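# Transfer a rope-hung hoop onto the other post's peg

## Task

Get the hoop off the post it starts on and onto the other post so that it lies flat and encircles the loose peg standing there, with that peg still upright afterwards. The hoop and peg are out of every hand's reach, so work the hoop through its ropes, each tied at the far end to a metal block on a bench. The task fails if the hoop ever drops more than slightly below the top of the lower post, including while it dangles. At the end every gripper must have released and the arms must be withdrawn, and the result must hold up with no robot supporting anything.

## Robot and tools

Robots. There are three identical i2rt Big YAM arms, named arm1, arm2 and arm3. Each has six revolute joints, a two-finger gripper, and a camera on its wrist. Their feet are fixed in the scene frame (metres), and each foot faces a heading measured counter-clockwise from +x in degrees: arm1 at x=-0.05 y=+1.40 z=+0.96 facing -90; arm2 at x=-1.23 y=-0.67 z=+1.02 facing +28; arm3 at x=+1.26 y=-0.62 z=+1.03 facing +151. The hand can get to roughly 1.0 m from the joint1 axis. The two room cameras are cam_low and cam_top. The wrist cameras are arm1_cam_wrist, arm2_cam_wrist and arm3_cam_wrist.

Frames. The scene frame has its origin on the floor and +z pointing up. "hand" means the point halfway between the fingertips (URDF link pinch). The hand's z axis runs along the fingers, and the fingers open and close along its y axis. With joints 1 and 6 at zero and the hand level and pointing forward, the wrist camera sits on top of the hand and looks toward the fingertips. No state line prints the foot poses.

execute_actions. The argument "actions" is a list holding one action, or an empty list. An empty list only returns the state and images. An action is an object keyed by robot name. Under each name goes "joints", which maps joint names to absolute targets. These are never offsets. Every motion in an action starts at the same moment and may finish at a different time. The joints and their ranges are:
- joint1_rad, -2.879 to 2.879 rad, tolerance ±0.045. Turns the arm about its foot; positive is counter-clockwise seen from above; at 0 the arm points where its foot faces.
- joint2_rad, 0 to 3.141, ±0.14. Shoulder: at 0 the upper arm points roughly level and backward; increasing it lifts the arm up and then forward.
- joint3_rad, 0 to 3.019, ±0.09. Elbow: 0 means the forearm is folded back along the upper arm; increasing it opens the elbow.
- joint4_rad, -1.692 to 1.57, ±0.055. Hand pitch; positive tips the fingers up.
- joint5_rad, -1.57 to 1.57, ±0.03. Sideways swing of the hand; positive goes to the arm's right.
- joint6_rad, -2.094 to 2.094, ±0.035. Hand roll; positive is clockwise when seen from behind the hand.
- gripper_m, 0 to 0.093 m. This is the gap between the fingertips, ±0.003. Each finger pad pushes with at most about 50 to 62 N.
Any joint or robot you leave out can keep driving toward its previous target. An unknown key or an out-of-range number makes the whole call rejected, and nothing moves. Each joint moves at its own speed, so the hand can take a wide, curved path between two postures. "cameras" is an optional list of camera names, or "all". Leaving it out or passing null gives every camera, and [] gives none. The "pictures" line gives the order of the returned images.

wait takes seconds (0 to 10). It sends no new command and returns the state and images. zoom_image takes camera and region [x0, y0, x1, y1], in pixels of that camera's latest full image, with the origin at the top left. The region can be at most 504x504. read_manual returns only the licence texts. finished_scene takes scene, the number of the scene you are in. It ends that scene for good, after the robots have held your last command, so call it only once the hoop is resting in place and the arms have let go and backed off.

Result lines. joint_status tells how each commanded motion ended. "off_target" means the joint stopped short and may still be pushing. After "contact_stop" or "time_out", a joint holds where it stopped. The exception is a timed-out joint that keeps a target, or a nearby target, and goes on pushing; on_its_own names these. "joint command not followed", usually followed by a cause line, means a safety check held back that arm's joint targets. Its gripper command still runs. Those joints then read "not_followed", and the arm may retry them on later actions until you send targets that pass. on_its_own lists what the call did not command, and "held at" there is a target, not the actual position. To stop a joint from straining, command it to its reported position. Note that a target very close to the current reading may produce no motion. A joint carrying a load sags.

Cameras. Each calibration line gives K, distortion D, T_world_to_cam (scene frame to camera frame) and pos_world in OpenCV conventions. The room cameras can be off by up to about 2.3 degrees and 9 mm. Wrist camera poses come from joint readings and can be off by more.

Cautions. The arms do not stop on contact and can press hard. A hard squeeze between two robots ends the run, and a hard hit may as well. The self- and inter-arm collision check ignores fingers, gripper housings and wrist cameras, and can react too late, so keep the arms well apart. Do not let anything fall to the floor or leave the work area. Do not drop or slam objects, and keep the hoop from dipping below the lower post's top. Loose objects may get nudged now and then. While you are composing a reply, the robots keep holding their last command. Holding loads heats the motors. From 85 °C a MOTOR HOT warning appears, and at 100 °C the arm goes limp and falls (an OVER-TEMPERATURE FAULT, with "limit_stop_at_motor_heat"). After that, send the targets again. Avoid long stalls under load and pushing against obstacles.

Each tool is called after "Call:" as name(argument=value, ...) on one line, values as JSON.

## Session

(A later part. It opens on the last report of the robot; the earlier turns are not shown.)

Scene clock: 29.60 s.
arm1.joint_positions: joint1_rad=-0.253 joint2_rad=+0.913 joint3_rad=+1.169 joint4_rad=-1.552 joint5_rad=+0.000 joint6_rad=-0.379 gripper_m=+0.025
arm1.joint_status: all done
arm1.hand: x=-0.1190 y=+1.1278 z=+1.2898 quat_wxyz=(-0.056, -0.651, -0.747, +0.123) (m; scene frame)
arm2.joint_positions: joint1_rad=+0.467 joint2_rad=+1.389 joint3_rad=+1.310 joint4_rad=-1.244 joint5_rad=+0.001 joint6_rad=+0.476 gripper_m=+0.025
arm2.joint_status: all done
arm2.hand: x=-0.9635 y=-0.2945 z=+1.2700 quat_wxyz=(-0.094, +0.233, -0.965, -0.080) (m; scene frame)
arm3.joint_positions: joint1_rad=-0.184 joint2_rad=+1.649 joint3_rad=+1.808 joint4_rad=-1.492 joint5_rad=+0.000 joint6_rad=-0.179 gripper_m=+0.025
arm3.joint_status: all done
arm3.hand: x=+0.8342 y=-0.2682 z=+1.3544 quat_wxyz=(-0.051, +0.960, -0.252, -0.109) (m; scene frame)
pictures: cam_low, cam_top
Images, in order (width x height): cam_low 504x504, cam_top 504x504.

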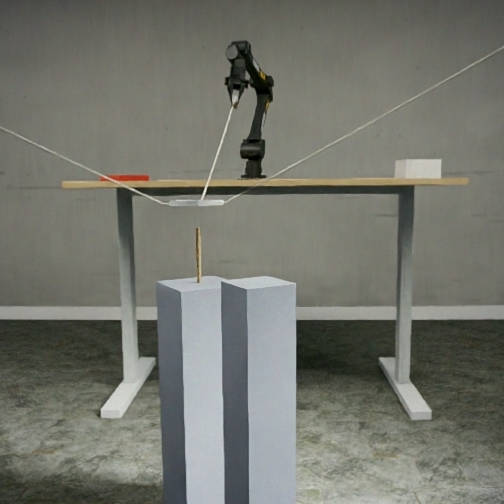

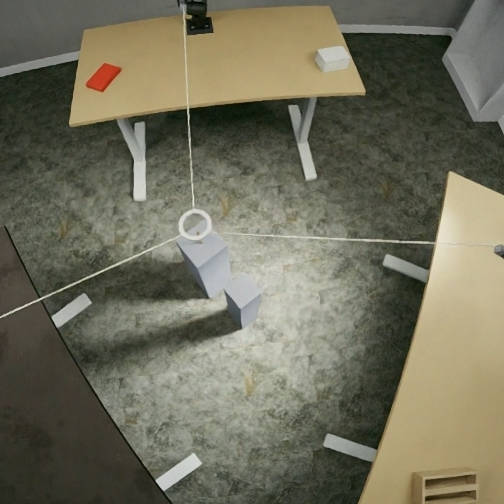

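Call:
execute_actions(actions=[{"arm1":{"joints":{"joint1_rad":-0.232,"joint2_rad":0.98,"joint3_rad":1.103,"joint4_rad":-1.387}},"arm2":{"joints":{"joint1_rad":0.44,"joint2_rad":1.47,"joint3_rad":1.285,"joint4_rad":-1.097}},"arm3":{"joints":{"joint1_rad":-0.168,"joint2_rad":1.699,"joint3_rad":1.762,"joint4_rad":-1.352}}}], cameras=["cam_low","cam_top"])

Call:
zoom_image(camera="cam_top", region=[140, 180, 260, 300])

Scene clock: 31.93 s.
arm1.joint_positions: joint1_rad=-0.242 joint2_rad=+1.002 joint3_rad=+1.076 joint4_rad=-1.396 joint5_rad=+0.000 joint6_rad=-0.379 gripper_m=+0.025
arm1.joint_status: all done
arm1.hand: x=-0.1249 y=+1.0924 z=+1.2336 quat_wxyz=(-0.050, -0.648, -0.752, +0.111) (m; scene frame)
arm2.joint_positions: joint1_rad=+0.442 joint2_rad=+1.492 joint3_rad=+1.270 joint4_rad=-1.106 joint5_rad=+0.001 joint6_rad=+0.477 gripper_m=+0.025
arm2.joint_status: all done
arm2.hand: x=-0.9360 y=-0.2773 z=+1.2138 quat_wxyz=(-0.093, +0.221, -0.968, -0.078) (m; scene frame)
arm3.joint_positions: joint1_rad=-0.172 joint2_rad=+1.710 joint3_rad=+1.760 joint4_rad=-1.366 joint5_rad=+0.000 joint6_rad=-0.180 gripper_m=+0.025
arm3.joint_status: all done
arm3.hand: x=+0.8058 y=-0.2539 z=+1.3077 quat_wxyz=(-0.054, +0.961, -0.246, -0.117) (m; scene frame)
pictures: cam_low, cam_top
Images, in order (width x height): cam_low 504x504, cam_top 504x504.

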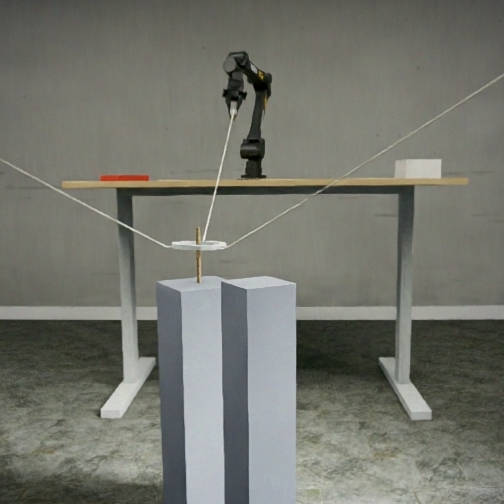

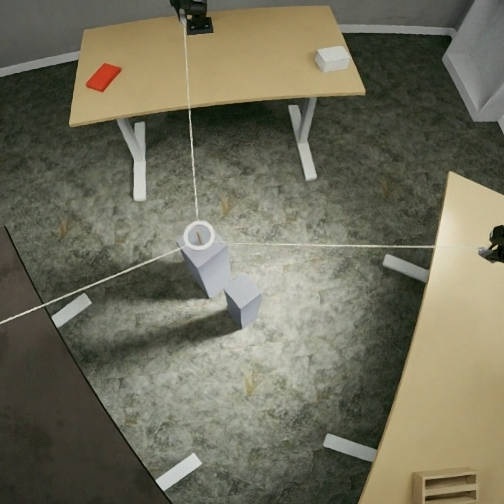

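Region (140, 180, 260, 300) of cam_top's 504x504 image, scaled by 4.200, with more detail than that image has.

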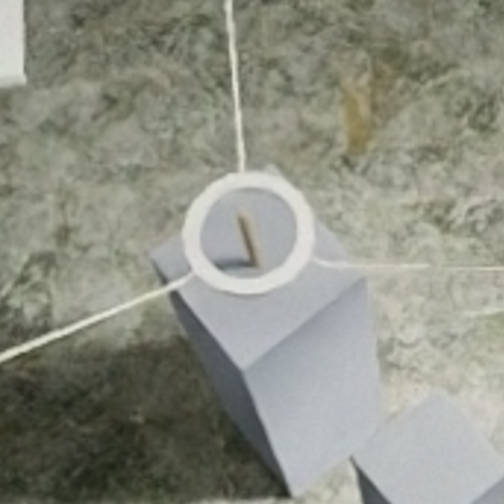

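Call:
execute_actions(actions=[{"arm1":{"joints":{"joint1_rad":-0.212,"joint2_rad":1.04,"joint3_rad":1.022,"joint4_rad":-1.23}},"arm2":{"joints":{"joint1_rad":0.416,"joint2_rad":1.555,"joint3_rad":1.253,"joint4_rad":-0.957}},"arm3":{"joints":{"joint1_rad":-0.155,"joint2_rad":1.757,"joint3_rad":1.698,"joint4_rad":-1.215}}}], cameras=["cam_low","cam_top"])

Call:
zoom_image(camera="cam_low", region=[120, 200, 280, 320])

Scene clock: 33.40 s.
arm1.joint_positions: joint1_rad=-0.220 joint2_rad=+1.056 joint3_rad=+0.997 joint4_rad=-1.242 joint5_rad=+0.000 joint6_rad=-0.379 gripper_m=+0.025
arm1.joint_status: all done
arm1.hand: x=-0.1239 y=+1.0667 z=+1.1918 quat_wxyz=(-0.057, -0.639, -0.758, +0.120) (m; scene frame)
arm2.joint_positions: joint1_rad=+0.419 joint2_rad=+1.570 joint3_rad=+1.243 joint4_rad=-0.968 joint5_rad=+0.001 joint6_rad=+0.477 gripper_m=+0.025
arm2.joint_status: all done
arm2.hand: x=-0.9105 y=-0.2635 z=+1.1733 quat_wxyz=(-0.106, +0.209, -0.968, -0.087) (m; scene frame)
arm3.joint_positions: joint1_rad=-0.158 joint2_rad=+1.768 joint3_rad=+1.697 joint4_rad=-1.230 joint5_rad=+0.000 joint6_rad=-0.180 gripper_m=+0.025
arm3.joint_status: all done
arm3.hand: x=+0.7819 y=-0.2453 z=+1.2548 quat_wxyz=(-0.056, +0.961, -0.239, -0.124) (m; scene frame)
pictures: cam_low, cam_top
Images, in order (width x height): cam_low 504x504, cam_top 504x504.

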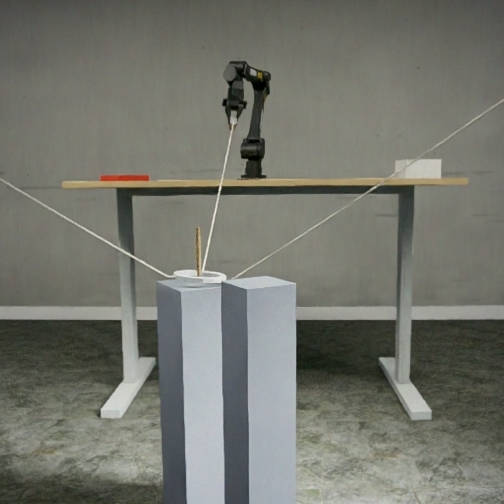

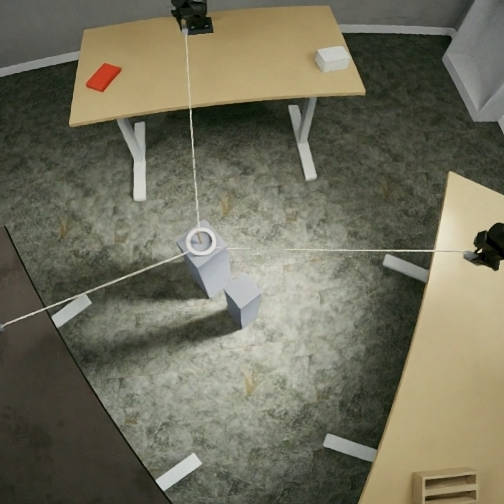

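Region (120, 200, 280, 320) of cam_low's 504x504 image, scaled by 3.150, with more detail than that image has; it fills the top 378 rows of this view, and the rest is white.

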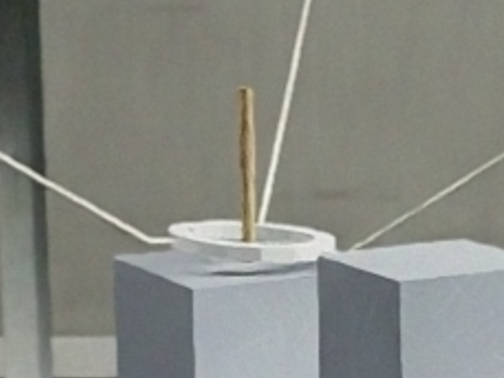

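Call:
execute_actions(actions=[{"arm1":{"joints":{"joint1_rad":-0.1,"joint2_rad":1.97,"joint3_rad":1.555,"joint4_rad":-1.09,"joint6_rad":-0.1}},"arm2":{"joints":{"joint1_rad":0.2,"joint2_rad":2.07,"joint3_rad":1.545,"joint4_rad":-0.99,"joint6_rad":0.2}},"arm3":{"joints":{"joint1_rad":-0.15,"joint2_rad":2.09,"joint3_rad":1.48,"joint4_rad":-0.92,"joint6_rad":-0.15}}}])

Scene clock: 35.63 s.
arm1.joint_positions: joint1_rad=-0.100 joint2_rad=+2.008 joint3_rad=+1.514 joint4_rad=-1.093 joint5_rad=+0.000 joint6_rad=-0.110 gripper_m=+0.025
arm1.joint_status: all done
arm1.hand: x=-0.1072 y=+0.8284 z=+0.9738 quat_wxyz=(+0.011, -0.700, -0.714, -0.005) (m; scene frame)
arm2.joint_positions: joint1_rad=+0.195 joint2_rad=+2.087 joint3_rad=+1.516 joint4_rad=-0.989 joint5_rad=+0.003 joint6_rad=+0.209 gripper_m=+0.025
arm2.joint_status: all done
arm2.hand: x=-0.7708 y=-0.2994 z=+0.9970 quat_wxyz=(-0.005, +0.233, -0.973, +0.000) (m; scene frame)
arm3.joint_positions: joint1_rad=-0.158 joint2_rad=+2.128 joint3_rad=+1.466 joint4_rad=-0.933 joint5_rad=+0.001 joint6_rad=-0.162 gripper_m=+0.025
arm3.joint_status: all done
arm3.hand: x=+0.8079 y=-0.2660 z=+0.9658 quat_wxyz=(+0.004, +0.968, -0.250, +0.010) (m; scene frame)
pictures: arm1_cam_wrist, arm2_cam_wrist, arm3_cam_wrist, cam_low, cam_top
camera_calibration (this result's frames):
arm1_cam_wrist: T_world_to_cam=[[-0.999699, -0.0221645, 0.0104737, -0.0960024], [-0.0112057, 0.793157, 0.608914, -1.24737], [-0.0218035, 0.608614, -0.793167, 0.391369], [0, 0, 0, 1]] pos_world=[-0.101418, 0.749042, 1.07097]
arm2_cam_wrist: T_world_to_cam=[[0.443915, -0.896004, 0.0107686, 0.0623509], [-0.730376, -0.354842, 0.583642, -1.24447], [-0.519125, -0.266953, -0.81194, 0.453802], [0, 0, 0, 1]] pos_world=[-0.701028, -0.264579, 1.09411]
arm3_cam_wrist: T_world_to_cam=[[0.463749, 0.88592, -0.00909455, -0.132204], [0.720854, -0.371335, 0.585218, -1.24295], [0.515079, -0.27795, -0.810825, 0.413424], [0, 0, 0, 1]] pos_world=[0.744349, -0.229517, 1.06141]
Images, in order (width x height): arm1_cam_wrist 504x504, arm2_cam_wrist 504x504, arm3_cam_wrist 504x504, cam_low 504x504, cam_top 504x504.

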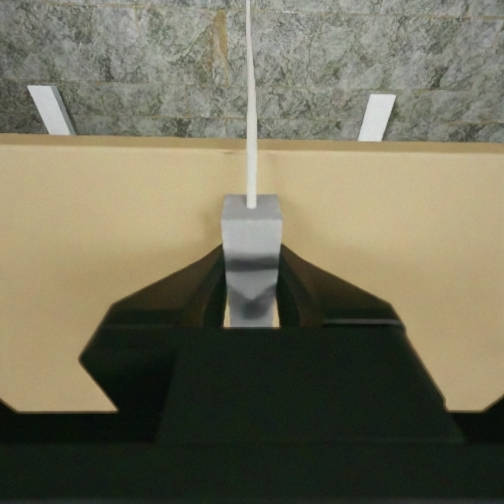

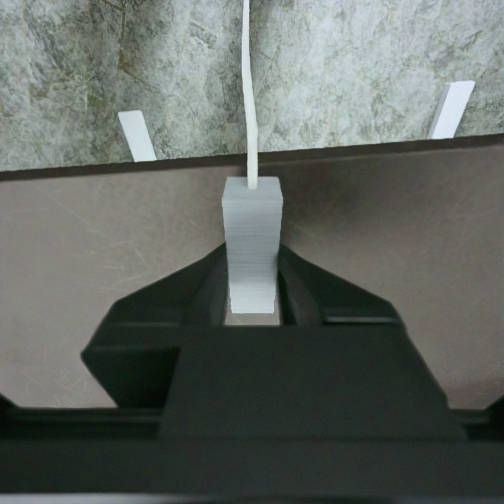

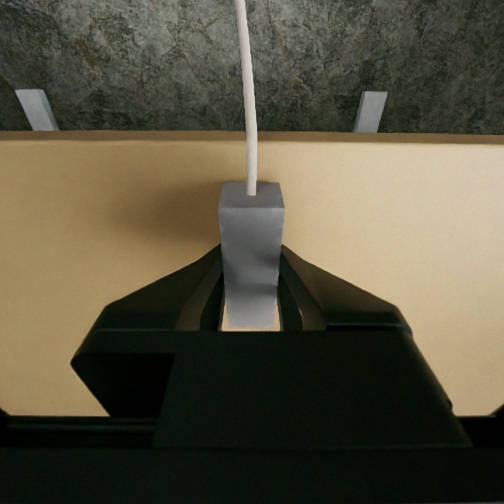

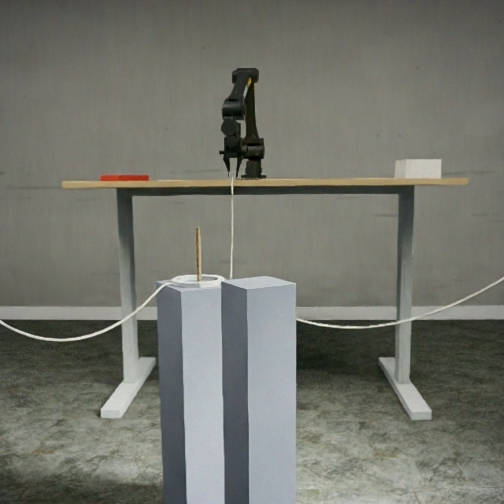

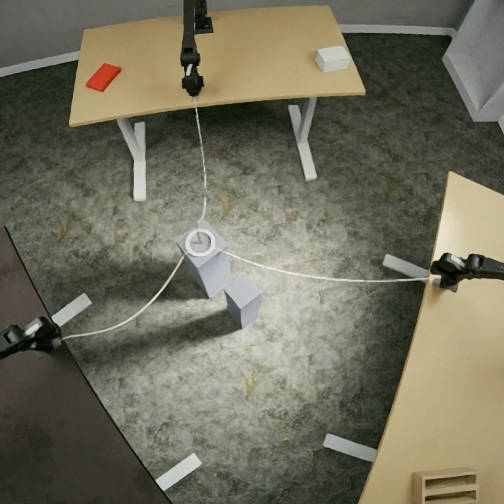

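Arm2 is about 1 cm up; I'll lower it a touch while the others release.

Call:
execute_actions(actions=[{"arm1":{"joints":{"gripper_m":0.08}},"arm2":{"joints":{"joint2_rad":2.1,"joint3_rad":1.5}},"arm3":{"joints":{"gripper_m":0.08}}}], cameras=[])

Call:
execute_actions(actions=[{"arm1":{"joints":{"joint2_rad":1.7}},"arm2":{"joints":{"gripper_m":0.08}},"arm3":{"joints":{"joint2_rad":1.8}}}], cameras=[])

Call:
execute_actions(actions=[{"arm2":{"joints":{"joint2_rad":1.8}}}], cameras=["cam_low","cam_top"])

Scene clock: 36.70 s.
arm1.joint_positions: joint1_rad=-0.100 joint2_rad=+2.000 joint3_rad=+1.514 joint4_rad=-1.093 joint5_rad=+0.000 joint6_rad=-0.110 gripper_m=+0.080
arm1.joint_status: all done
arm1.hand: x=-0.1072 y=+0.8276 z=+0.9778 quat_wxyz=(+0.009, -0.701, -0.713, -0.002) (m; scene frame)
arm2.joint_positions: joint1_rad=+0.195 joint2_rad=+2.089 joint3_rad=+1.496 joint4_rad=-0.989 joint5_rad=+0.003 joint6_rad=+0.208 gripper_m=+0.025
arm2.joint_status: all done
arm2.hand: x=-0.7782 y=-0.3054 z=+0.9895 quat_wxyz=(+0.005, +0.233, -0.972, +0.004) (m; scene frame)
arm3.joint_positions: joint1_rad=-0.158 joint2_rad=+2.119 joint3_rad=+1.466 joint4_rad=-0.933 joint5_rad=+0.001 joint6_rad=-0.162 gripper_m=+0.080
arm3.joint_status: all done
arm3.hand: x=+0.8065 y=-0.2649 z=+0.9708 quat_wxyz=(+0.002, +0.968, -0.250, +0.006) (m; scene frame)
pictures: none
No camera images: the call's "cameras" was empty. Leave "cameras" out to get every camera's image.

Scene clock: 38.00 s.
arm1.joint_positions: joint1_rad=-0.100 joint2_rad=+1.698 joint3_rad=+1.529 joint4_rad=-1.093 joint5_rad=+0.000 joint6_rad=-0.110 gripper_m=+0.080
arm1.joint_status: all done
arm1.hand: x=-0.1063 y=+0.8146 z=+1.1549 quat_wxyz=(-0.091, -0.692, -0.706, +0.121) (m; scene frame)
arm2.joint_positions: joint1_rad=+0.195 joint2_rad=+2.089 joint3_rad=+1.496 joint4_rad=-0.989 joint5_rad=+0.003 joint6_rad=+0.208 gripper_m=+0.080
arm2.joint_status: all done
arm2.hand: x=-0.7782 y=-0.3054 z=+0.9895 quat_wxyz=(+0.005, +0.233, -0.972, +0.004) (m; scene frame)
arm3.joint_positions: joint1_rad=-0.158 joint2_rad=+1.780 joint3_rad=+1.466 joint4_rad=-0.932 joint5_rad=+0.001 joint6_rad=-0.162 gripper_m=+0.080
arm3.joint_status: all done
arm3.hand: x=+0.7818 y=-0.2454 z=+1.1660 quat_wxyz=(-0.066, +0.955, -0.247, -0.149) (m; scene frame)
pictures: none
No camera images: the call's "cameras" was empty. Leave "cameras" out to get every camera's image.

Scene clock: 39.37 s.
arm1.joint_positions: joint1_rad=-0.100 joint2_rad=+1.698 joint3_rad=+1.529 joint4_rad=-1.093 joint5_rad=+0.000 joint6_rad=-0.110 gripper_m=+0.080
arm1.joint_status: not commanded
arm1.hand: x=-0.1063 y=+0.8146 z=+1.1549 quat_wxyz=(-0.091, -0.692, -0.706, +0.121) (m; scene frame)
arm2.joint_positions: joint1_rad=+0.195 joint2_rad=+1.794 joint3_rad=+1.484 joint4_rad=-0.989 joint5_rad=+0.003 joint6_rad=+0.208 gripper_m=+0.080
arm2.joint_status: all done
arm2.hand: x=-0.7630 y=-0.2930 z=+1.1544 quat_wxyz=(-0.123, +0.231, -0.964, -0.056) (m; scene frame)
arm3.joint_positions: joint1_rad=-0.158 joint2_rad=+1.780 joint3_rad=+1.466 joint4_rad=-0.932 joint5_rad=+0.001 joint6_rad=-0.162 gripper_m=+0.080
arm3.joint_status: not commanded
arm3.hand: x=+0.7818 y=-0.2454 z=+1.1660 quat_wxyz=(-0.066, +0.955, -0.247, -0.149) (m; scene frame)
pictures: cam_low, cam_top
Images, in order (width x height): cam_low 504x504, cam_top 504x504.

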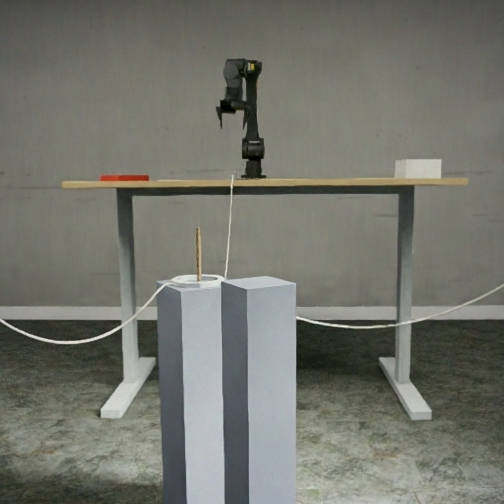

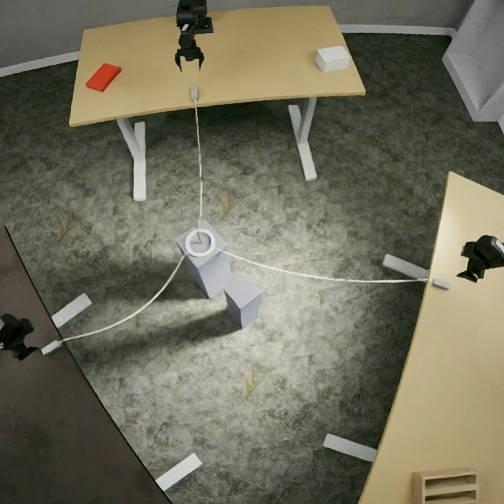

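Call:
finished_scene(scene=1)

The scene is finished: the task was done.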